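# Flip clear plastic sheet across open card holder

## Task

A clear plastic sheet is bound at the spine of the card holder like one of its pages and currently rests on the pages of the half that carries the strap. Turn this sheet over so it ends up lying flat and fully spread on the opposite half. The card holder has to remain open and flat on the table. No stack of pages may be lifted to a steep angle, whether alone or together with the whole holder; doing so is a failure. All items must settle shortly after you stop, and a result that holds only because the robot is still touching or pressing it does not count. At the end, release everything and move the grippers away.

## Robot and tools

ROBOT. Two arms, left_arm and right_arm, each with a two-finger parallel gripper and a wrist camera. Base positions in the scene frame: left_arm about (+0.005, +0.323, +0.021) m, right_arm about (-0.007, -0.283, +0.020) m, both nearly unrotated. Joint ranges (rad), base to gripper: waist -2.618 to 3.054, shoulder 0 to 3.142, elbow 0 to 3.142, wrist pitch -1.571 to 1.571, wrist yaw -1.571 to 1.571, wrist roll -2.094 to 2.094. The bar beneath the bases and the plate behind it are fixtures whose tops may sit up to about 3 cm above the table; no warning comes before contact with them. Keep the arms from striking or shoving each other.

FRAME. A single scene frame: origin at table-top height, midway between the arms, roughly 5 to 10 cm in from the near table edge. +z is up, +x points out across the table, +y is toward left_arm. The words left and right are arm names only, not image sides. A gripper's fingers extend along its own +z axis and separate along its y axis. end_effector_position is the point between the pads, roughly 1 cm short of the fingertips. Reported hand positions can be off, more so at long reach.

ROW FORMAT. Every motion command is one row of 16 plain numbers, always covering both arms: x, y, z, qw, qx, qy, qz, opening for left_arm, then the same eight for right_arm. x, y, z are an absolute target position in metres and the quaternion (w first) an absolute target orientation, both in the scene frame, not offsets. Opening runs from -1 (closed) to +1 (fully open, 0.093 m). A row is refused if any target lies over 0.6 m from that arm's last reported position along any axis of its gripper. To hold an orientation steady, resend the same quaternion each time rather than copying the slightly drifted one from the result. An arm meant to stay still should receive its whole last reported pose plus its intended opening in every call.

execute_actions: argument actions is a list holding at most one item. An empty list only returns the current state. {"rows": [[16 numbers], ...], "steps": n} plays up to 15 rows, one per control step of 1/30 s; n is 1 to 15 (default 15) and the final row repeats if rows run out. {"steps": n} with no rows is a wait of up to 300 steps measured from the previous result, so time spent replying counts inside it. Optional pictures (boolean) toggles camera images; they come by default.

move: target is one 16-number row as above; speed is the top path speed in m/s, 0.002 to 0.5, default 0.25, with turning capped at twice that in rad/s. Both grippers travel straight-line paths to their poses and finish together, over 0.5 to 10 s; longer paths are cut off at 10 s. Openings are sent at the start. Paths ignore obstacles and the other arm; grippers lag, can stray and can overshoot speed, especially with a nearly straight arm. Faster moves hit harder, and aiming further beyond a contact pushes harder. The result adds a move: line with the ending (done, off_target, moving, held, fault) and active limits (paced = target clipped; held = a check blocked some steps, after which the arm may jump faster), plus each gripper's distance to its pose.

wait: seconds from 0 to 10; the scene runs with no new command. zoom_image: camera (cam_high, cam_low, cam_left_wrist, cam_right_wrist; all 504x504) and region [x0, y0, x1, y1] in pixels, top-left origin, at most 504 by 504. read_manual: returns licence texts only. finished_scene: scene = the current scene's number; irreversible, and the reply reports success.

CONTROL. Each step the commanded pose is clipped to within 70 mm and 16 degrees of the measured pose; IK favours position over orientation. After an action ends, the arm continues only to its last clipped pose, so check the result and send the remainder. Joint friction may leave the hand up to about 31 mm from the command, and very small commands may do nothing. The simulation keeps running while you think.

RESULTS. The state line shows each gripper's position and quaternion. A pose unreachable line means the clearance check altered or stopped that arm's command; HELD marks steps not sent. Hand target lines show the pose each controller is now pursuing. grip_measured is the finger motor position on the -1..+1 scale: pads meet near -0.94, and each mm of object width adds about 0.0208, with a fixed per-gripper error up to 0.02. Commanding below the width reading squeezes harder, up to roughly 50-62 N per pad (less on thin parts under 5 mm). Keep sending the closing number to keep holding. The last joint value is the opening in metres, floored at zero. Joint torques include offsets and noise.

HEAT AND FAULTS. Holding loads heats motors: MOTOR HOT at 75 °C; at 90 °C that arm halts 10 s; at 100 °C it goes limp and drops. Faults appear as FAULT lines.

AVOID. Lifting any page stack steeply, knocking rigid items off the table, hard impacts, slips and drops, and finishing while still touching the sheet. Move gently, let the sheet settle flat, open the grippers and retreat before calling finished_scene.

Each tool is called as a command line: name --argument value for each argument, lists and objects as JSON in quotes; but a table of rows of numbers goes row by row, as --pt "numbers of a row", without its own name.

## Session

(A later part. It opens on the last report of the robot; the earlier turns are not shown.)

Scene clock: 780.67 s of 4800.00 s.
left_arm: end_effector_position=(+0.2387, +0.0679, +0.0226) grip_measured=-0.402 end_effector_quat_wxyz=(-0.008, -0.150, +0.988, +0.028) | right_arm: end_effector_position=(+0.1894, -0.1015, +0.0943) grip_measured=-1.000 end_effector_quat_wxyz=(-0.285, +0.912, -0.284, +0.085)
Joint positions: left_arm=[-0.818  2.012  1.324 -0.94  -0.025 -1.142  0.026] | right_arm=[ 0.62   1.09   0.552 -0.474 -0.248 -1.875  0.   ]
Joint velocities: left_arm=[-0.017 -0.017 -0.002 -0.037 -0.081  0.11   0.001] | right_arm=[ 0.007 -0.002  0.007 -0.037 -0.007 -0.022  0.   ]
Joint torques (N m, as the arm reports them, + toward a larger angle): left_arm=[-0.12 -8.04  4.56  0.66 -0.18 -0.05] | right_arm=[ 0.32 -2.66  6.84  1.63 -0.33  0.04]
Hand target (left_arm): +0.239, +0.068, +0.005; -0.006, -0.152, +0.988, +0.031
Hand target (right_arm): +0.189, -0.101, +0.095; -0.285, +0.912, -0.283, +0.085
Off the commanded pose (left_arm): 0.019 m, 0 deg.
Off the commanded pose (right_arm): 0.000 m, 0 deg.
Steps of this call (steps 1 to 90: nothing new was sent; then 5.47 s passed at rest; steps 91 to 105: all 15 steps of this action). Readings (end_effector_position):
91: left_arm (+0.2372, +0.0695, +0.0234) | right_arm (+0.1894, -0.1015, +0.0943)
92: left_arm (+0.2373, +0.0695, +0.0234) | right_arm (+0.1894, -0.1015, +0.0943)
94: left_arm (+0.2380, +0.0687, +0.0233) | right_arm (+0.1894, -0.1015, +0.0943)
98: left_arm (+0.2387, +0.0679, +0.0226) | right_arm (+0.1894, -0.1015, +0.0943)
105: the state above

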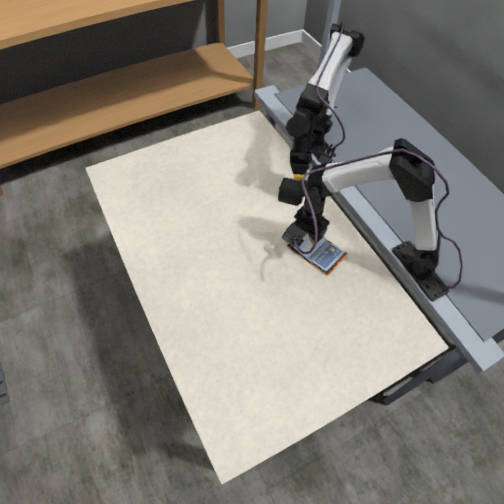

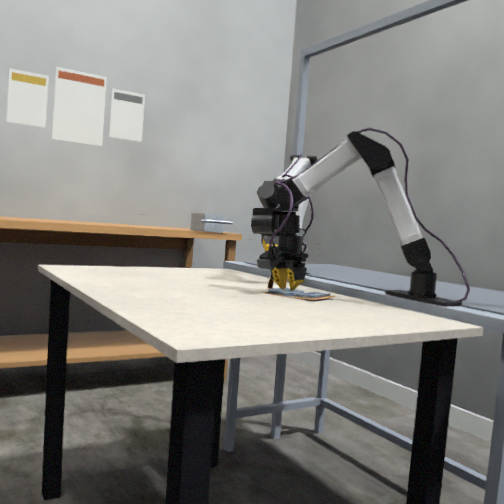

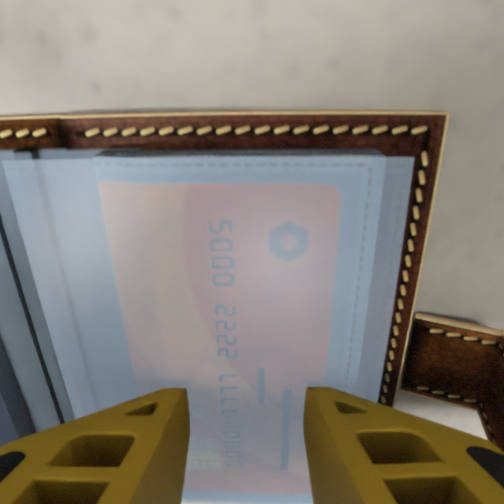

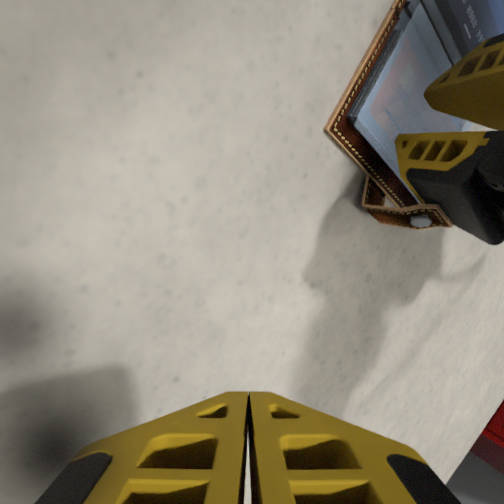

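execute_actions --actions '[{"rows": [[0.240,0.067,0.004,-0.006,-0.152,0.988,0.03,-0.42,0.1894,-0.1012,0.0945,-0.285,0.912,-0.283,0.085,-1],[0.240,0.067,0.004,-0.006,-0.152,0.988,0.03,-0.44,0.1894,-0.1012,0.0945,-0.285,0.912,-0.283,0.085,-1],[0.240,0.067,0.004,-0.006,-0.152,0.988,0.03,-0.46,0.1894,-0.1012,0.0945,-0.285,0.912,-0.283,0.085,-1],[0.240,0.067,0.004,-0.006,-0.152,0.988,0.03,-0.48,0.1894,-0.1012,0.0945,-0.285,0.912,-0.283,0.085,-1],[0.240,0.067,0.004,-0.006,-0.152,0.988,0.03,-0.50,0.1894,-0.1012,0.0945,-0.285,0.912,-0.283,0.085,-1],[0.240,0.067,0.004,-0.006,-0.152,0.988,0.03,-0.52,0.1894,-0.1012,0.0945,-0.285,0.912,-0.283,0.085,-1],[0.240,0.067,0.004,-0.006,-0.152,0.988,0.03,-0.54,0.1894,-0.1012,0.0945,-0.285,0.912,-0.283,0.085,-1],[0.240,0.067,0.004,-0.006,-0.152,0.988,0.03,-0.56,0.1894,-0.1012,0.0945,-0.285,0.912,-0.283,0.085,-1],[0.240,0.067,0.004,-0.006,-0.152,0.988,0.03,-0.58,0.1894,-0.1012,0.0945,-0.285,0.912,-0.283,0.085,-1],[0.240,0.067,0.004,-0.006,-0.152,0.988,0.03,-0.60,0.1894,-0.1012,0.0945,-0.285,0.912,-0.283,0.085,-1],[0.240,0.067,0.004,-0.006,-0.152,0.988,0.03,-0.62,0.1894,-0.1012,0.0945,-0.285,0.912,-0.283,0.085,-1],[0.240,0.067,0.004,-0.006,-0.152,0.988,0.03,-0.64,0.1894,-0.1012,0.0945,-0.285,0.912,-0.283,0.085,-1],[0.240,0.067,0.004,-0.006,-0.152,0.988,0.03,-0.66,0.1894,-0.1012,0.0945,-0.285,0.912,-0.283,0.085,-1],[0.240,0.067,0.004,-0.006,-0.152,0.988,0.03,-0.68,0.1894,-0.1012,0.0945,-0.285,0.912,-0.283,0.085,-1],[0.240,0.067,0.004,-0.006,-0.152,0.988,0.03,-0.70,0.1894,-0.1012,0.0945,-0.285,0.912,-0.283,0.085,-1]], "steps": 15}]'

Scene clock: 790.90 s of 4800.00 s.
left_arm: end_effector_position=(+0.2412, +0.0621, +0.0224) grip_measured=-0.688 end_effector_quat_wxyz=(-0.007, -0.150, +0.989, +0.014) | right_arm: end_effector_position=(+0.1894, -0.1015, +0.0943) grip_measured=-1.000 end_effector_quat_wxyz=(-0.285, +0.912, -0.284, +0.085)
Joint positions: left_arm=[-0.818  2.012  1.324 -0.915 -0.012 -1.142  0.012] | right_arm=[ 0.62   1.09   0.552 -0.474 -0.248 -1.875  0.   ]
Joint velocities: left_arm=[ 0.007  0.007  0.007  0.139 -0.007 -0.022 -0.023] | right_arm=[-0.012 -0.017 -0.007  0.007 -0.022 -0.007  0.   ]
Joint torques (N m, as the arm reports them, + toward a larger angle): left_arm=[-0.16 -8.11  4.72  0.39 -0.38 -0.07] | right_arm=[ 0.32 -2.67  6.86  1.63 -0.33  0.03]
Hand target (left_arm): +0.239, +0.068, +0.005; -0.006, -0.152, +0.988, +0.030
Hand target (right_arm): +0.189, -0.101, +0.095; -0.285, +0.912, -0.283, +0.085
Off the commanded pose (left_arm): 0.019 m, 2 deg.
Off the commanded pose (right_arm): 0.000 m, 0 deg.
Steps of this call (steps 1 to 90: nothing new was sent; then 6.73 s passed at rest; steps 91 to 105: all 15 steps of this action). Readings (end_effector_position):
91: left_arm (+0.2388, +0.0678, +0.0226) | right_arm (+0.1894, -0.1015, +0.0943)
92: left_arm (+0.2389, +0.0675, +0.0226) | right_arm (+0.1894, -0.1015, +0.0943)
94: left_arm (+0.2393, +0.0667, +0.0226) | right_arm (+0.1894, -0.1015, +0.0943)
98: left_arm (+0.2399, +0.0650, +0.0225) | right_arm (+0.1894, -0.1015, +0.0943)
105: the state above

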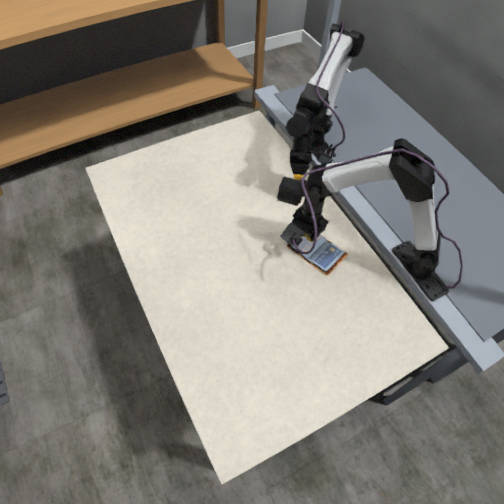

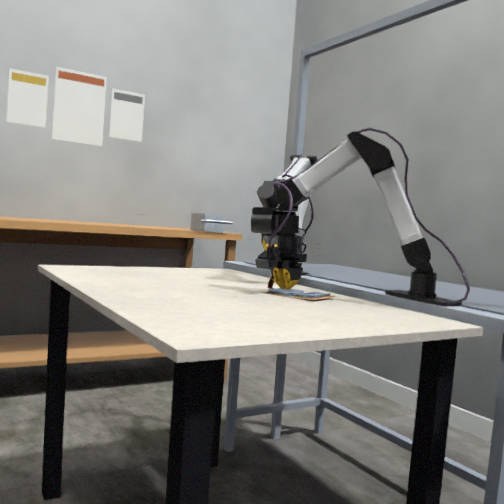

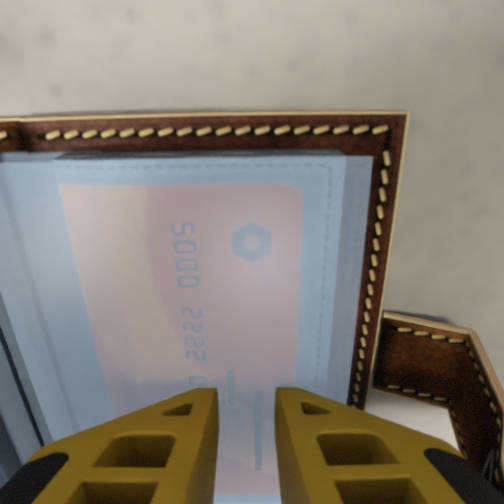

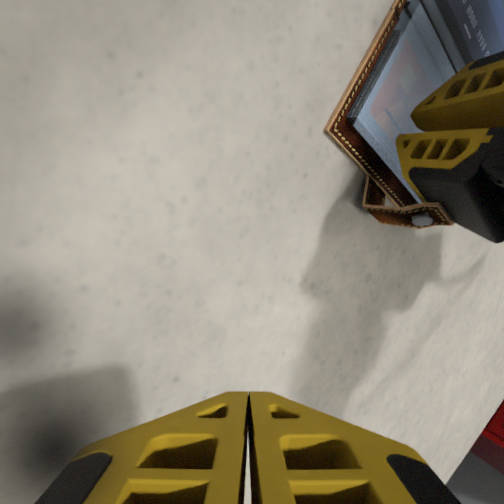

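execute_actions --actions '[{"rows": [[0.240,0.066,0.020,-0.002,-0.152,0.988,0.0,-0.70,0.1894,-0.1012,0.0945,-0.285,0.912,-0.283,0.085,-1],[0.240,0.066,0.028,-0.002,-0.152,0.988,0.0,-0.70,0.1894,-0.1012,0.0945,-0.285,0.912,-0.283,0.085,-1],[0.240,0.066,0.032,-0.002,-0.152,0.988,-0.01,-0.70,0.1894,-0.1012,0.0945,-0.285,0.912,-0.283,0.085,-1],[0.240,0.066,0.032,-0.002,-0.152,0.988,-0.01,-0.70,0.1894,-0.1012,0.0945,-0.285,0.912,-0.283,0.085,-1],[0.240,0.066,0.032,-0.002,-0.152,0.988,-0.01,-0.70,0.1894,-0.1012,0.0945,-0.285,0.912,-0.283,0.085,-1],[0.240,0.066,0.032,-0.002,-0.152,0.988,-0.01,-0.40,0.1894,-0.1012,0.0945,-0.285,0.912,-0.283,0.085,-1]], "steps": 15}]'

Scene clock: 799.40 s of 4800.00 s.
left_arm: end_effector_position=(+0.2405, +0.0626, +0.0313) grip_measured=-0.402 end_effector_quat_wxyz=(-0.001, -0.152, +0.988, -0.005) | right_arm: end_effector_position=(+0.1894, -0.1015, +0.0943) grip_measured=-1.000 end_effector_quat_wxyz=(-0.285, +0.912, -0.284, +0.085)
Joint positions: left_arm=[-0.813  1.962  1.291 -0.894 -0.002 -1.142  0.026] | right_arm=[ 0.62   1.09   0.552 -0.474 -0.248 -1.875  0.   ]
Joint velocities: left_arm=[ 0.002  0.002 -0.007 -0.007 -0.051 -0.037 -0.   ] | right_arm=[ 0.007  0.002 -0.012 -0.022  0.022 -0.007  0.   ]
Joint torques (N m, as the arm reports them, + toward a larger angle): left_arm=[  0.58 -12.43   5.     0.37  -0.03   0.09] | right_arm=[ 0.32 -2.67  6.84  1.63 -0.33  0.03]
Hand target (left_arm): +0.240, +0.066, +0.032; -0.002, -0.152, +0.988, -0.010
Hand target (right_arm): +0.189, -0.101, +0.095; -0.285, +0.912, -0.283, +0.085
Off the commanded pose (left_arm): 0.003 m, 1 deg.
Off the commanded pose (right_arm): 0.000 m, 0 deg.
Steps of this call (steps 1 to 90: nothing new was sent; then 5.00 s passed at rest; steps 91 to 105: all 15 steps of this action). Readings (end_effector_position):
91: left_arm (+0.2410, +0.0619, +0.0222) | right_arm (+0.1894, -0.1015, +0.0943)
92: left_arm (+0.2407, +0.0621, +0.0230) | right_arm (+0.1894, -0.1015, +0.0943)
94: left_arm (+0.2391, +0.0635, +0.0258) | right_arm (+0.1894, -0.1015, +0.0943)
98: left_arm (+0.2399, +0.0637, +0.0310) | right_arm (+0.1894, -0.1015, +0.0943)
105: the state above

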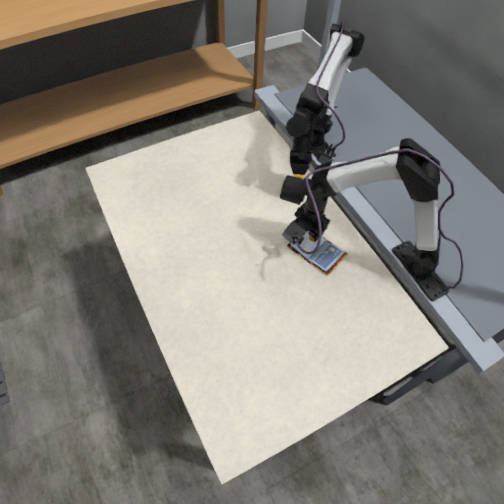

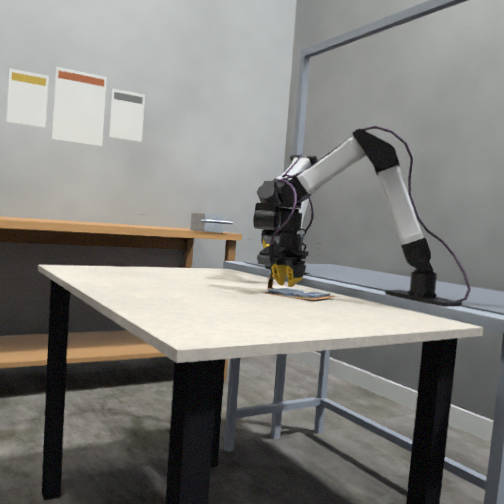

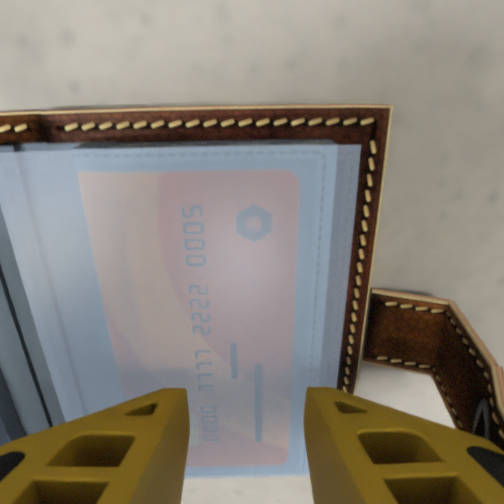

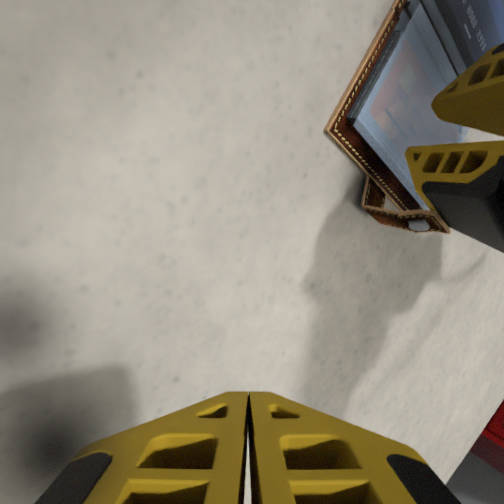

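execute_actions --actions '[{"rows": [[0.240,0.067,0.029,-0.002,-0.152,0.988,-0.01,-0.40,0.1894,-0.1012,0.0945,-0.285,0.912,-0.283,0.085,-1],[0.240,0.068,0.026,-0.002,-0.152,0.988,-0.01,-0.40,0.1894,-0.1012,0.0945,-0.285,0.912,-0.283,0.085,-1],[0.2395,0.069,0.024,-0.002,-0.152,0.988,-0.01,-0.40,0.1894,-0.1012,0.0945,-0.285,0.912,-0.283,0.085,-1],[0.2395,0.070,0.022,-0.002,-0.152,0.988,-0.01,-0.40,0.1894,-0.1012,0.0945,-0.285,0.912,-0.283,0.085,-1]], "steps": 15}]'

Scene clock: 805.13 s of 4800.00 s.
left_arm: end_effector_position=(+0.2395, +0.0675, +0.0225) grip_measured=-0.402 end_effector_quat_wxyz=(-0.001, -0.153, +0.988, -0.005) | right_arm: end_effector_position=(+0.1894, -0.1015, +0.0943) grip_measured=-1.000 end_effector_quat_wxyz=(-0.285, +0.912, -0.284, +0.085)
Joint positions: left_arm=[-0.805  1.962  1.252 -0.855 -0.    -1.135  0.026] | right_arm=[ 0.62   1.09   0.552 -0.474 -0.248 -1.875  0.   ]
Joint velocities: left_arm=[-0.007  0.007 -0.002  0.066  0.007  0.022  0.   ] | right_arm=[-0.002 -0.007  0.002 -0.007  0.022  0.037  0.   ]
Joint torques (N m, as the arm reports them, + toward a larger angle): left_arm=[  0.5  -11.84   5.36   0.32  -0.04   0.08] | right_arm=[ 0.31 -2.66  6.87  1.63 -0.33  0.03]
Hand target (left_arm): +0.239, +0.070, +0.022; -0.002, -0.152, +0.988, -0.010
Hand target (right_arm): +0.189, -0.101, +0.095; -0.285, +0.912, -0.283, +0.085
Off the commanded pose (left_arm): 0.003 m, 1 deg.
Off the commanded pose (right_arm): 0.000 m, 0 deg.
Steps of this call (steps 1 to 90: nothing new was sent; then 2.23 s passed at rest; steps 91 to 105: all 15 steps of this action). Readings (end_effector_position):
91: left_arm (+0.2406, +0.0623, +0.0313) | right_arm (+0.1894, -0.1015, +0.0943)
92: left_arm (+0.2407, +0.0622, +0.0305) | right_arm (+0.1894, -0.1015, +0.0943)
94: left_arm (+0.2400, +0.0634, +0.0274) | right_arm (+0.1894, -0.1015, +0.0943)
98: left_arm (+0.2377, +0.0688, +0.0227) | right_arm (+0.1894, -0.1015, +0.0943)
105: the state above

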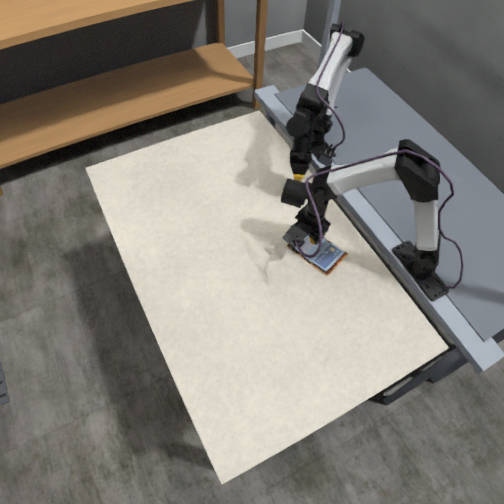

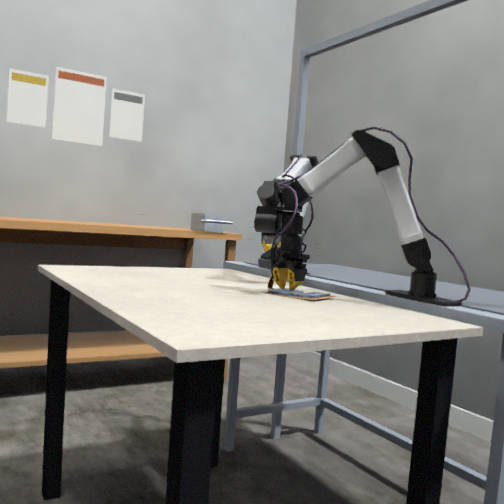

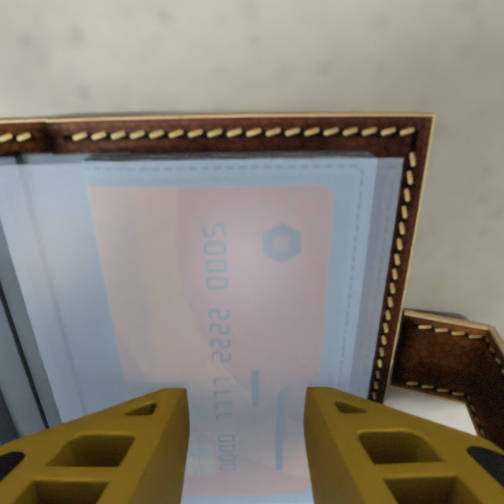

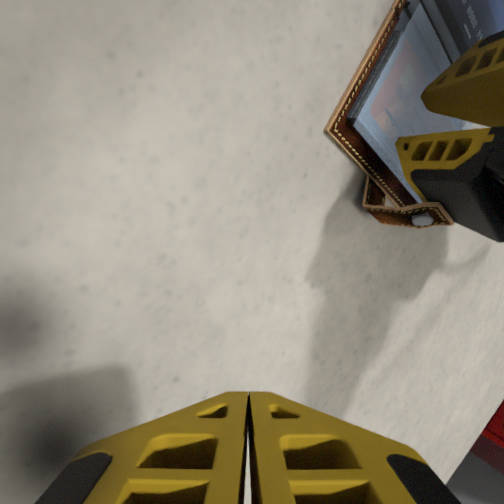

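Good position. Press down, then close.

execute_actions --actions '[{"rows": [[0.2395,0.070,0.017,-0.002,-0.152,0.988,-0.01,-0.40,0.1894,-0.1012,0.0945,-0.285,0.912,-0.283,0.085,-1],[0.2395,0.070,0.013,-0.002,-0.152,0.988,-0.01,-0.40,0.1894,-0.1012,0.0945,-0.285,0.912,-0.283,0.085,-1],[0.2395,0.070,0.009,-0.002,-0.152,0.988,-0.01,-0.40,0.1894,-0.1012,0.0945,-0.285,0.912,-0.283,0.085,-1],[0.2395,0.070,0.005,-0.002,-0.152,0.988,-0.01,-0.40,0.1894,-0.1012,0.0945,-0.285,0.912,-0.283,0.085,-1],[0.2395,0.070,0.002,-0.002,-0.152,0.988,-0.01,-0.40,0.1894,-0.1012,0.0945,-0.285,0.912,-0.283,0.085,-1],[0.2395,0.070,0.002,-0.002,-0.152,0.988,-0.01,-0.40,0.1894,-0.1012,0.0945,-0.285,0.912,-0.283,0.085,-1],[0.2395,0.070,0.002,-0.002,-0.152,0.988,-0.01,-0.40,0.1894,-0.1012,0.0945,-0.285,0.912,-0.283,0.085,-1],[0.2395,0.070,0.002,-0.002,-0.152,0.988,-0.01,-0.42,0.1894,-0.1012,0.0945,-0.285,0.912,-0.283,0.085,-1],[0.2395,0.070,0.002,-0.002,-0.152,0.988,-0.01,-0.44,0.1894,-0.1012,0.0945,-0.285,0.912,-0.283,0.085,-1],[0.2395,0.0705,0.002,-0.002,-0.152,0.988,-0.01,-0.46,0.1894,-0.1012,0.0945,-0.285,0.912,-0.283,0.085,-1],[0.2395,0.071,0.002,-0.002,-0.152,0.988,-0.01,-0.48,0.1894,-0.1012,0.0945,-0.285,0.912,-0.283,0.085,-1],[0.2393,0.0715,0.002,-0.002,-0.152,0.988,-0.01,-0.50,0.1894,-0.1012,0.0945,-0.285,0.912,-0.283,0.085,-1],[0.2391,0.072,0.002,-0.002,-0.152,0.988,-0.01,-0.52,0.1894,-0.1012,0.0945,-0.285,0.912,-0.283,0.085,-1],[0.239,0.0725,0.002,-0.002,-0.152,0.988,-0.01,-0.54,0.1894,-0.1012,0.0945,-0.285,0.912,-0.283,0.085,-1],[0.2388,0.073,0.002,-0.002,-0.152,0.988,-0.01,-0.56,0.1894,-0.1012,0.0945,-0.285,0.912,-0.283,0.085,-1]], "steps": 15}]'

Scene clock: 812.67 s of 4800.00 s.
left_arm: end_effector_position=(+0.2395, +0.0691, +0.0207) grip_measured=-0.546 end_effector_quat_wxyz=(+0.000, -0.153, +0.988, -0.007) | right_arm: end_effector_position=(+0.1894, -0.1015, +0.0943) grip_measured=-1.000 end_effector_quat_wxyz=(-0.285, +0.912, -0.284, +0.085)
Joint positions: left_arm=[-0.802  1.957  1.237 -0.839 -0.    -1.133  0.019] | right_arm=[ 0.62   1.09   0.552 -0.474 -0.248 -1.875  0.   ]
Joint velocities: left_arm=[ 0.017 -0.046 -0.081  0.037 -0.051  0.051 -0.022] | right_arm=[-0.002  0.027  0.007 -0.037  0.037 -0.037  0.   ]
Joint torques (N m, as the arm reports them, + toward a larger angle): left_arm=[ 0.49 -8.43  2.88  0.91 -0.02  0.1 ] | right_arm=[ 0.33 -2.67  6.85  1.63 -0.33  0.03]
Hand target (left_arm): +0.238, +0.074, +0.003; -0.003, -0.152, +0.988, -0.009
Hand target (right_arm): +0.189, -0.101, +0.095; -0.285, +0.912, -0.283, +0.085
Off the commanded pose (left_arm): 0.019 m, 0 deg.
Off the commanded pose (right_arm): 0.000 m, 0 deg.
Steps of this call (steps 1 to 90: nothing new was sent; then 4.03 s passed at rest; steps 91 to 105: all 15 steps of this action). Readings (end_effector_position):
91: left_arm (+0.2401, +0.0667, +0.0225) | right_arm (+0.1894, -0.1015, +0.0943)
92: left_arm (+0.2405, +0.0663, +0.0221) | right_arm (+0.1894, -0.1015, +0.0943)
94: left_arm (+0.2403, +0.0666, +0.0211) | right_arm (+0.1894, -0.1015, +0.0943)
98: left_arm (+0.2403, +0.0666, +0.0207) | right_arm (+0.1894, -0.1015, +0.0943)
105: the state above

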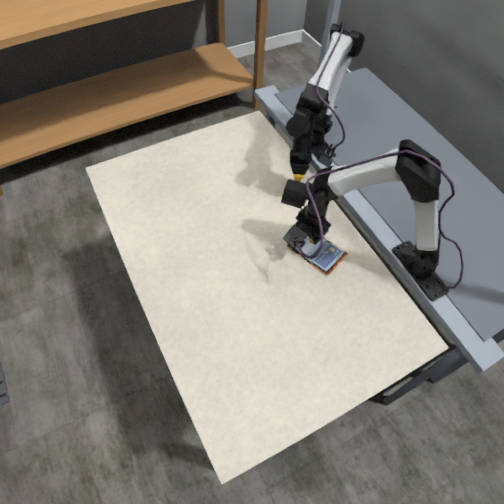

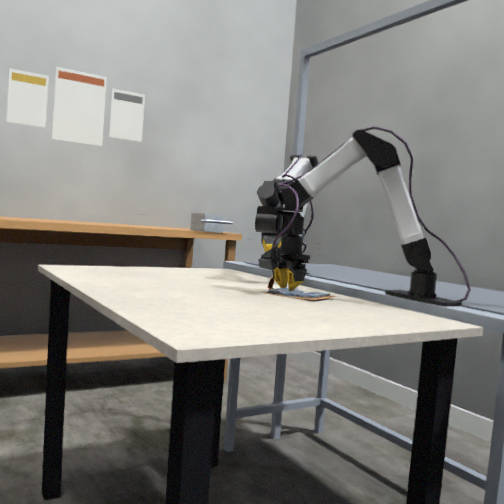

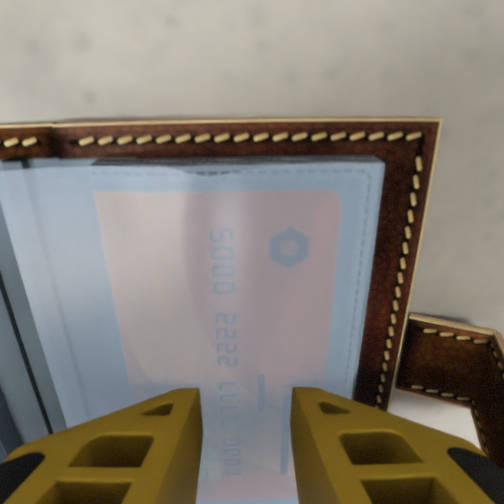

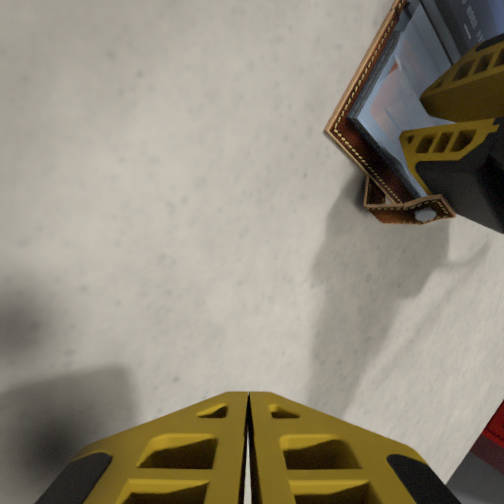

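The film is rucking now. Continue closing.

execute_actions --actions '[{"rows": [[0.2386,0.0735,0.002,-0.002,-0.152,0.988,-0.01,-0.58,0.1894,-0.1012,0.0945,-0.285,0.912,-0.283,0.085,-1],[0.2385,0.074,0.002,-0.002,-0.152,0.988,-0.01,-0.60,0.1894,-0.1012,0.0945,-0.285,0.912,-0.283,0.085,-1],[0.2383,0.0745,0.002,-0.002,-0.152,0.988,-0.01,-0.62,0.1894,-0.1012,0.0945,-0.285,0.912,-0.283,0.085,-1],[0.2382,0.075,0.002,-0.002,-0.152,0.988,-0.01,-0.64,0.1894,-0.1012,0.0945,-0.285,0.912,-0.283,0.085,-1],[0.238,0.0755,0.002,-0.002,-0.152,0.988,-0.01,-0.66,0.1894,-0.1012,0.0945,-0.285,0.912,-0.283,0.085,-1],[0.2379,0.076,0.002,-0.002,-0.152,0.988,-0.01,-0.68,0.1894,-0.1012,0.0945,-0.285,0.912,-0.283,0.085,-1],[0.2377,0.0765,0.002,-0.002,-0.152,0.988,-0.01,-0.70,0.1894,-0.1012,0.0945,-0.285,0.912,-0.283,0.085,-1],[0.2376,0.077,0.002,-0.002,-0.152,0.988,-0.01,-0.72,0.1894,-0.1012,0.0945,-0.285,0.912,-0.283,0.085,-1],[0.2374,0.0775,0.002,-0.002,-0.152,0.988,-0.01,-0.74,0.1894,-0.1012,0.0945,-0.285,0.912,-0.283,0.085,-1],[0.2373,0.078,0.002,-0.002,-0.152,0.988,-0.01,-0.76,0.1894,-0.1012,0.0945,-0.285,0.912,-0.283,0.085,-1],[0.2371,0.0785,0.002,-0.002,-0.152,0.988,-0.01,-0.78,0.1894,-0.1012,0.0945,-0.285,0.912,-0.283,0.085,-1],[0.237,0.079,0.002,-0.002,-0.152,0.988,-0.01,-0.80,0.1894,-0.1012,0.0945,-0.285,0.912,-0.283,0.085,-1],[0.2368,0.0795,0.002,-0.002,-0.152,0.988,-0.01,-0.82,0.1894,-0.1012,0.0945,-0.285,0.912,-0.283,0.085,-1],[0.2367,0.080,0.002,-0.002,-0.152,0.988,-0.01,-0.84,0.1894,-0.1012,0.0945,-0.285,0.912,-0.283,0.085,-1],[0.2365,0.0805,0.002,-0.002,-0.152,0.988,-0.01,-0.86,0.1894,-0.1012,0.0945,-0.285,0.912,-0.283,0.085,-1]], "steps": 15}]'

Scene clock: 825.13 s of 4800.00 s.
left_arm: end_effector_position=(+0.2377, +0.0752, +0.0206) grip_measured=-0.846 end_effector_quat_wxyz=(+0.001, -0.153, +0.988, -0.010) | right_arm: end_effector_position=(+0.1894, -0.1015, +0.0943) grip_measured=-1.000 end_effector_quat_wxyz=(-0.285, +0.912, -0.284, +0.085)
Joint positions: left_arm=[-0.793  1.933  1.202 -0.823  0.001 -1.123  0.005] | right_arm=[ 0.62   1.09   0.552 -0.474 -0.248 -1.875  0.   ]
Joint velocities: left_arm=[ 0.032 -0.056 -0.061 -0.037 -0.007 -0.007 -0.021] | right_arm=[-0.007  0.017  0.002 -0.022 -0.007 -0.095  0.   ]
Joint torques (N m, as the arm reports them, + toward a larger angle): left_arm=[ 0.67 -8.34  2.92  0.86 -0.06  0.1 ] | right_arm=[ 0.33 -2.66  6.84  1.63 -0.33  0.03]
Hand target (left_arm): +0.236, +0.081, +0.003; -0.003, -0.152, +0.988, -0.009
Hand target (right_arm): +0.189, -0.101, +0.095; -0.285, +0.912, -0.283, +0.085
Off the commanded pose (left_arm): 0.019 m, 0 deg.
Off the commanded pose (right_arm): 0.000 m, 0 deg.
Steps of this call (steps 1 to 90: nothing new was sent; then 8.97 s passed at rest; steps 91 to 105: all 15 steps of this action). Readings (end_effector_position):
91: left_arm (+0.2394, +0.0695, +0.0207) | right_arm (+0.1894, -0.1015, +0.0943)
92: left_arm (+0.2393, +0.0696, +0.0207) | right_arm (+0.1894, -0.1015, +0.0943)
94: left_arm (+0.2389, +0.0707, +0.0206) | right_arm (+0.1894, -0.1015, +0.0943)
98: left_arm (+0.2384, +0.0726, +0.0207) | right_arm (+0.1894, -0.1015, +0.0943)
105: the state above

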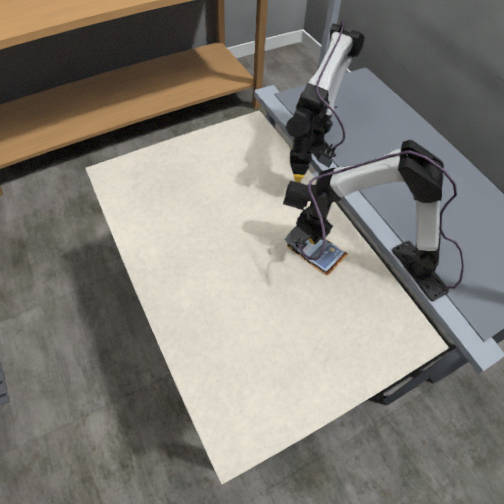

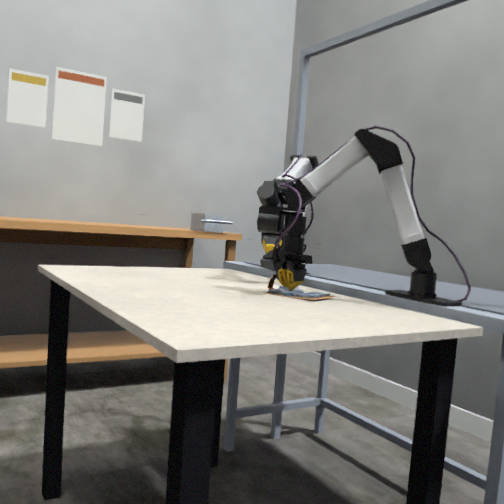

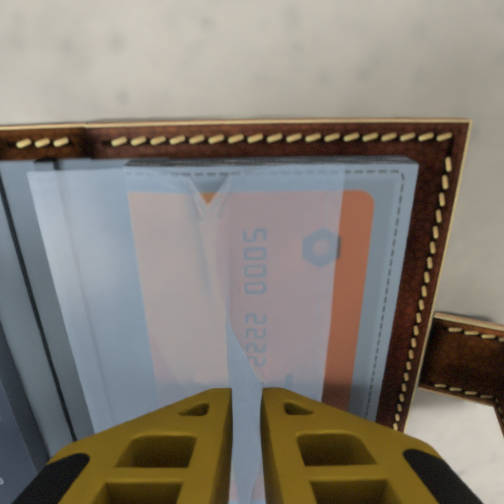

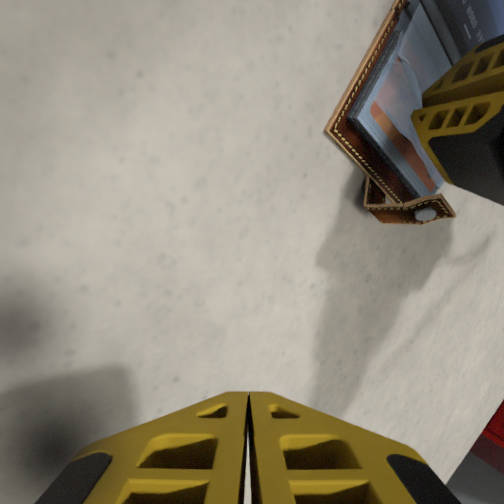

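execute_actions --actions '[{"rows": [[0.2364,0.081,0.002,-0.002,-0.152,0.988,-0.01,-0.88,0.1894,-0.1012,0.0945,-0.285,0.912,-0.283,0.085,-1],[0.2363,0.0812,0.002,-0.002,-0.152,0.988,-0.01,-0.90,0.1894,-0.1012,0.0945,-0.285,0.912,-0.283,0.085,-1],[0.2362,0.0815,0.002,-0.002,-0.152,0.988,-0.01,-0.92,0.1894,-0.1012,0.0945,-0.285,0.912,-0.283,0.085,-1],[0.2362,0.0815,0.002,-0.002,-0.152,0.988,-0.01,-0.94,0.1894,-0.1012,0.0945,-0.285,0.912,-0.283,0.085,-1],[0.2362,0.0815,0.002,-0.002,-0.152,0.988,-0.01,-0.96,0.1894,-0.1012,0.0945,-0.285,0.912,-0.283,0.085,-1],[0.2362,0.0815,0.002,-0.002,-0.152,0.988,-0.01,-0.98,0.1894,-0.1012,0.0945,-0.285,0.912,-0.283,0.085,-1],[0.2362,0.0815,0.002,-0.002,-0.152,0.988,-0.01,-0.98,0.1894,-0.1012,0.0945,-0.285,0.912,-0.283,0.085,-1],[0.2362,0.0815,0.002,-0.002,-0.152,0.988,-0.01,-0.98,0.1894,-0.1012,0.0945,-0.285,0.912,-0.283,0.085,-1],[0.2362,0.0815,0.002,-0.002,-0.152,0.988,-0.01,-0.98,0.1894,-0.1012,0.0945,-0.285,0.912,-0.283,0.085,-1],[0.237,0.079,0.012,-0.002,-0.152,0.988,-0.01,-0.98,0.1894,-0.1012,0.0945,-0.285,0.912,-0.283,0.085,-1],[0.237,0.078,0.021,-0.002,-0.152,0.988,-0.01,-0.98,0.1894,-0.1012,0.0945,-0.285,0.912,-0.283,0.085,-1]], "steps": 15}]'

Scene clock: 832.93 s of 4800.00 s.
left_arm: end_effector_position=(+0.2365, +0.0785, +0.0214) grip_measured=-0.975 end_effector_quat_wxyz=(-0.002, -0.153, +0.988, -0.007) | right_arm: end_effector_position=(+0.1894, -0.1015, +0.0943) grip_measured=-1.000 end_effector_quat_wxyz=(-0.285, +0.912, -0.284, +0.085)
Joint positions: left_arm=[-0.788  1.928  1.198 -0.833  0.003 -1.119  0.   ] | right_arm=[ 0.62   1.09   0.552 -0.474 -0.248 -1.875  0.   ]
Joint velocities: left_arm=[ 0.007  0.002 -0.002  0.051 -0.022 -0.051  0.   ] | right_arm=[-0.002 -0.012  0.012  0.007 -0.037  0.081  0.   ]
Joint torques (N m, as the arm reports them, + toward a larger angle): left_arm=[  0.2  -10.41   6.62   0.32  -0.05   0.04] | right_arm=[ 0.33 -2.65  6.84  1.63 -0.33  0.03]
Hand target (left_arm): +0.237, +0.078, +0.021; -0.002, -0.152, +0.988, -0.010
Hand target (right_arm): +0.189, -0.101, +0.095; -0.285, +0.912, -0.283, +0.085
Off the commanded pose (left_arm): 0.001 m, 0 deg.
Off the commanded pose (right_arm): 0.000 m, 0 deg.
Steps of this call (steps 1 to 90: nothing new was sent; then 4.30 s passed at rest; steps 91 to 105: all 15 steps of this action). Readings (end_effector_position):
91: left_arm (+0.2376, +0.0753, +0.0206) | right_arm (+0.1894, -0.1015, +0.0943)
92: left_arm (+0.2376, +0.0757, +0.0206) | right_arm (+0.1894, -0.1015, +0.0943)
94: left_arm (+0.2372, +0.0765, +0.0206) | right_arm (+0.1894, -0.1015, +0.0943)
98: left_arm (+0.2367, +0.0782, +0.0206) | right_arm (+0.1894, -0.1015, +0.0943)
105: the state above

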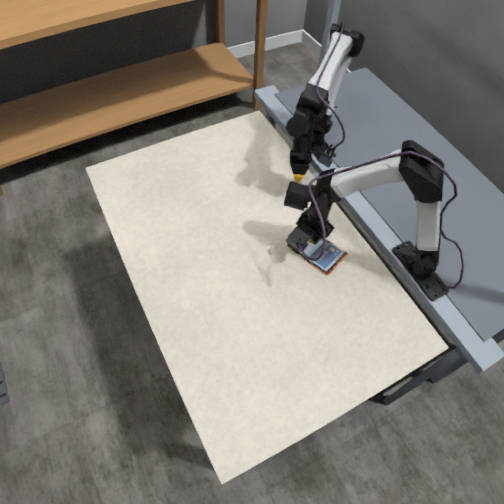

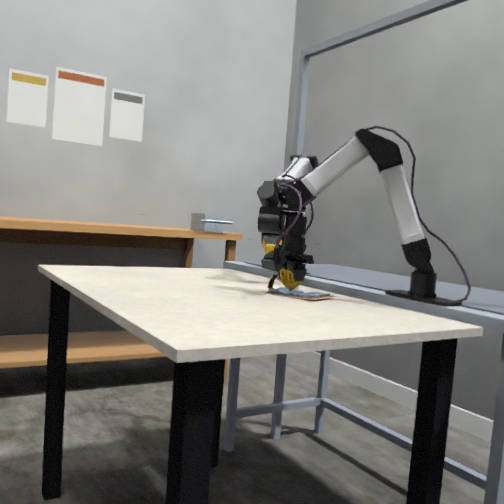

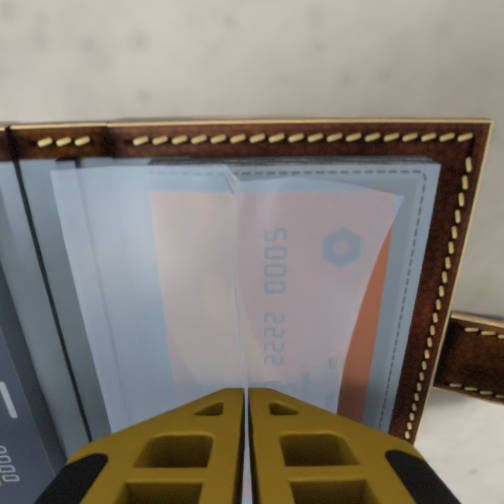

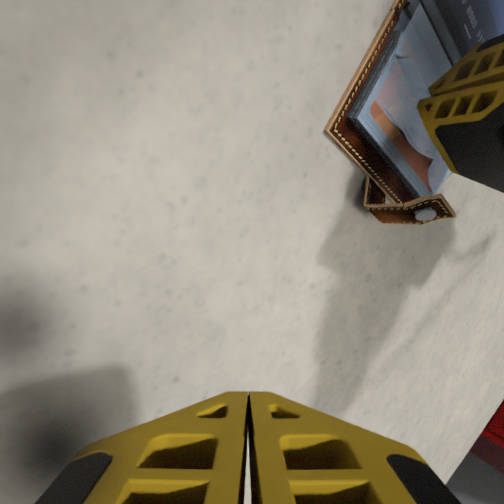

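move --target '[0.2344,0.0862,0.032,-0.002,-0.152,0.988,-0.01,-0.98,0.1894,-0.1012,0.0945,-0.285,0.912,-0.283,0.085,-1]' --speed 0.03

Scene clock: 847.60 s of 4800.00 s.
left_arm: end_effector_position=(+0.2365, +0.0803, +0.0299) grip_measured=-0.975 end_effector_quat_wxyz=(+0.001, -0.152, +0.988, -0.011) | right_arm: end_effector_position=(+0.1894, -0.1015, +0.0943) grip_measured=-1.000 end_effector_quat_wxyz=(-0.285, +0.912, -0.284, +0.085)
Joint positions: left_arm=[-0.785  1.901  1.198 -0.85   0.002 -1.113  0.   ] | right_arm=[ 0.62   1.09   0.552 -0.474 -0.248 -1.875  0.   ]
Joint velocities: left_arm=[-0.007 -0.007  0.007  0.007  0.066 -0.037  0.   ] | right_arm=[ 0.002  0.002 -0.017  0.007 -0.037 -0.037  0.   ]
Joint torques (N m, as the arm reports them, + toward a larger angle): left_arm=[  0.59 -11.95   5.57   0.22  -0.04   0.11] | right_arm=[ 0.33 -2.65  6.85  1.63 -0.33  0.03]
Hand target (left_arm): +0.234, +0.086, +0.032; -0.002, -0.152, +0.988, -0.010
Hand target (right_arm): +0.189, -0.101, +0.095; -0.285, +0.912, -0.283, +0.085
Off the commanded pose (left_arm): 0.007 m, 0 deg.
Off the commanded pose (right_arm): 0.000 m, 0 deg.
After step 90, 10.90 s passed at rest.
move: done

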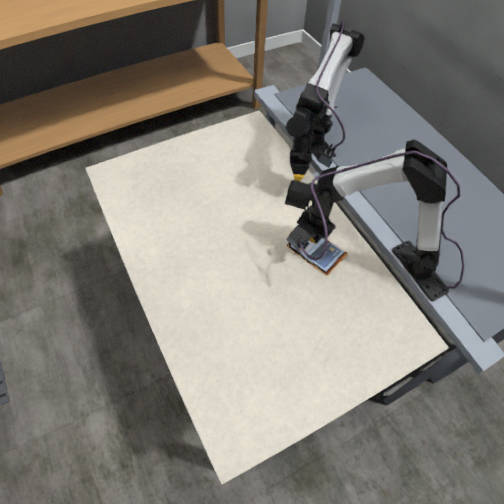

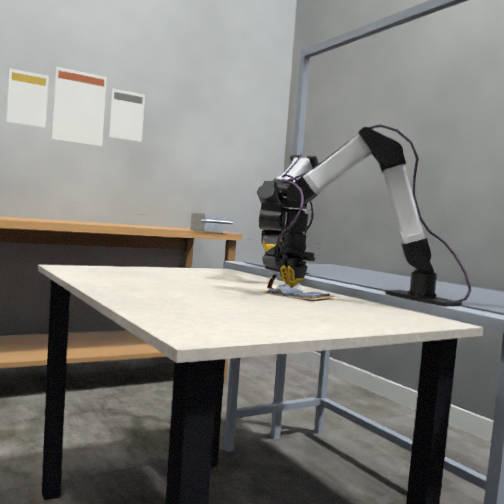

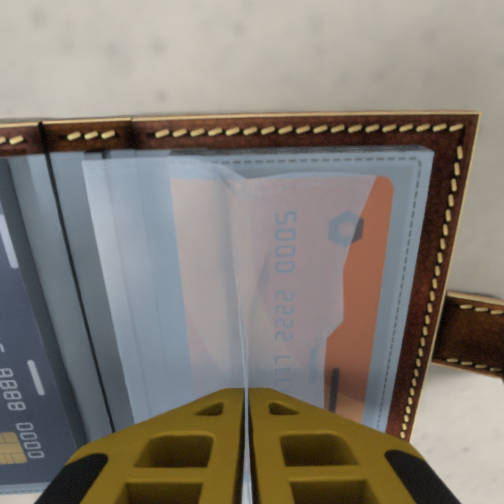

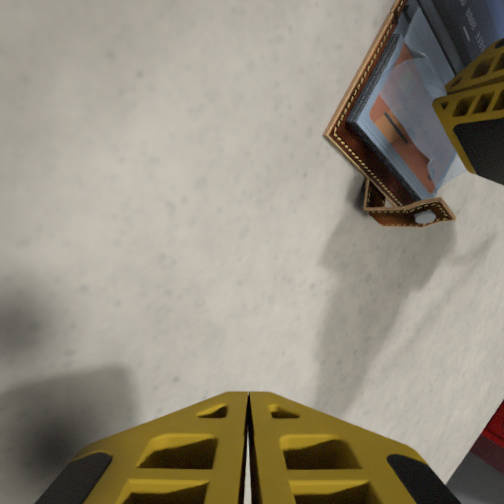

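move --target '[0.2285,0.104,0.039,-0.002,-0.152,0.988,-0.01,-0.98,0.1894,-0.1012,0.0945,-0.285,0.912,-0.283,0.085,-1]' --speed 0.03

Scene clock: 851.20 s of 4800.00 s.
left_arm: end_effector_position=(+0.2319, +0.0969, +0.0377) grip_measured=-0.975 end_effector_quat_wxyz=(+0.002, -0.152, +0.988, -0.013) | right_arm: end_effector_position=(+0.1894, -0.1015, +0.0943) grip_measured=-1.000 end_effector_quat_wxyz=(-0.285, +0.912, -0.284, +0.085)
Joint positions: left_arm=[-0.759  1.832  1.141 -0.858  0.004 -1.088  0.   ] | right_arm=[ 0.62   1.09   0.552 -0.474 -0.248 -1.875  0.   ]
Joint velocities: left_arm=[ 0.002 -0.007 -0.002  0.007  0.007  0.051  0.   ] | right_arm=[-0.002  0.012 -0.002 -0.022 -0.007 -0.066  0.   ]
Joint torques (N m, as the arm reports them, + toward a larger angle): left_arm=[  0.63 -11.41   5.25   0.21  -0.06   0.1 ] | right_arm=[ 0.33 -2.66  6.84  1.63 -0.33  0.03]
Hand target (left_arm): +0.228, +0.104, +0.039; -0.002, -0.152, +0.988, -0.010
Hand target (right_arm): +0.189, -0.101, +0.095; -0.285, +0.912, -0.283, +0.085
Off the commanded pose (left_arm): 0.008 m, 1 deg.
Off the commanded pose (right_arm): 0.000 m, 0 deg.
move: done

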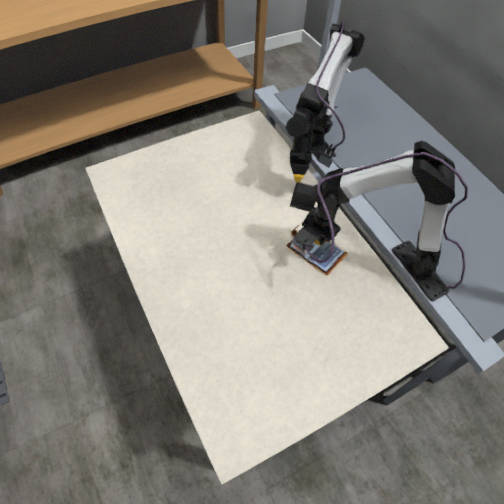

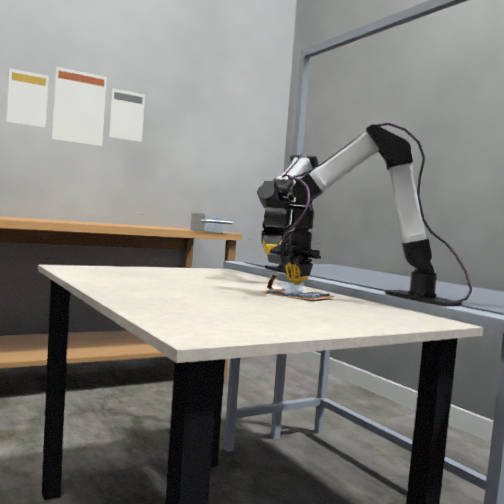

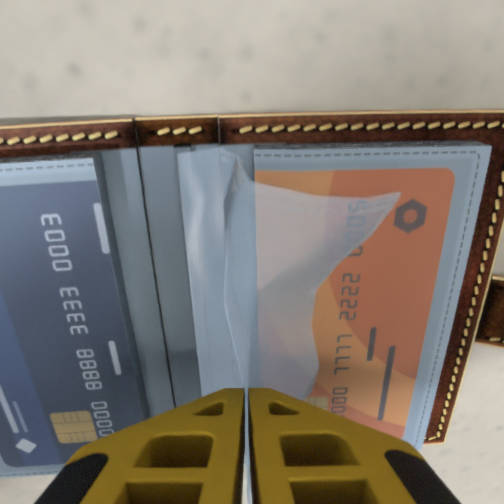

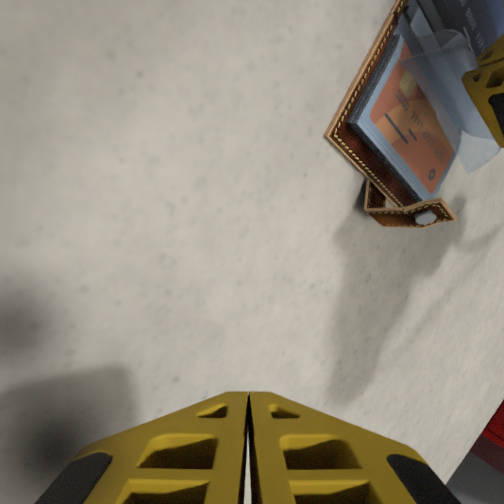

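Going well. Next waypoint with tilt.

move --target '[0.2225,0.121,0.042,0.0198,-0.1507,0.9795,-0.139,-0.98,0.1894,-0.1012,0.0945,-0.285,0.912,-0.283,0.085,-1]' --speed 0.04

Scene clock: 856.90 s of 4800.00 s.
left_arm: end_effector_position=(+0.2230, +0.1186, +0.0404) grip_measured=-0.975 end_effector_quat_wxyz=(+0.019, -0.152, +0.980, -0.131) | right_arm: end_effector_position=(+0.1894, -0.1015, +0.0943) grip_measured=-1.000 end_effector_quat_wxyz=(-0.285, +0.912, -0.284, +0.085)
Joint positions: left_arm=[-0.653  1.592  0.84  -0.599  0.139 -0.998  0.   ] | right_arm=[ 0.62   1.09   0.552 -0.474 -0.248 -1.875  0.   ]
Joint velocities: left_arm=[ 0.007 -0.022  0.002  0.022  0.051 -0.037  0.   ] | right_arm=[-0.002  0.012 -0.017 -0.051  0.007 -0.081  0.   ]
Joint torques (N m, as the arm reports them, + toward a larger angle): left_arm=[ 0.66 -9.12  5.46  0.84  0.08  0.11] | right_arm=[ 0.31 -2.66  6.83  1.62 -0.33  0.03]
Hand target (left_arm): +0.222, +0.121, +0.041; +0.022, -0.150, +0.979, -0.139
Hand target (right_arm): +0.189, -0.101, +0.095; -0.285, +0.912, -0.283, +0.085
Off the commanded pose (left_arm): 0.003 m, 1 deg.
Off the commanded pose (right_arm): 0.000 m, 0 deg.
move: done

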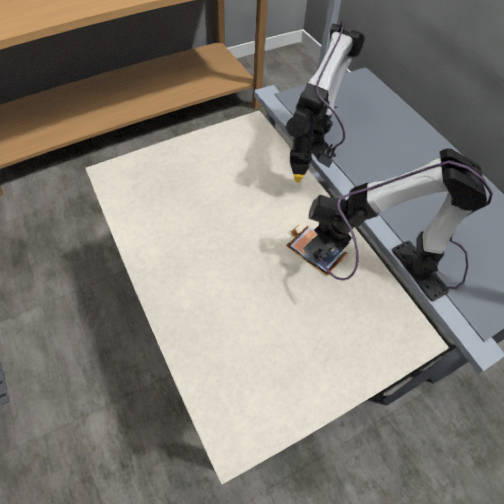

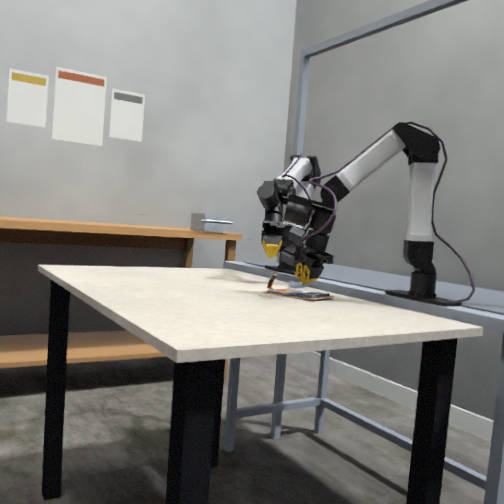

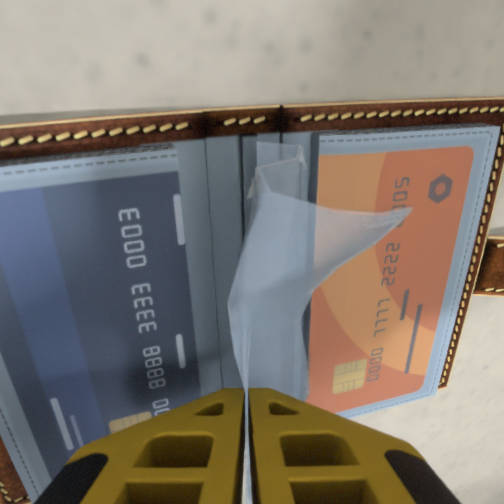

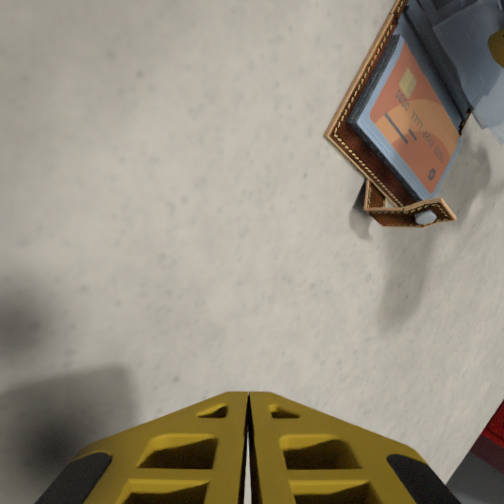

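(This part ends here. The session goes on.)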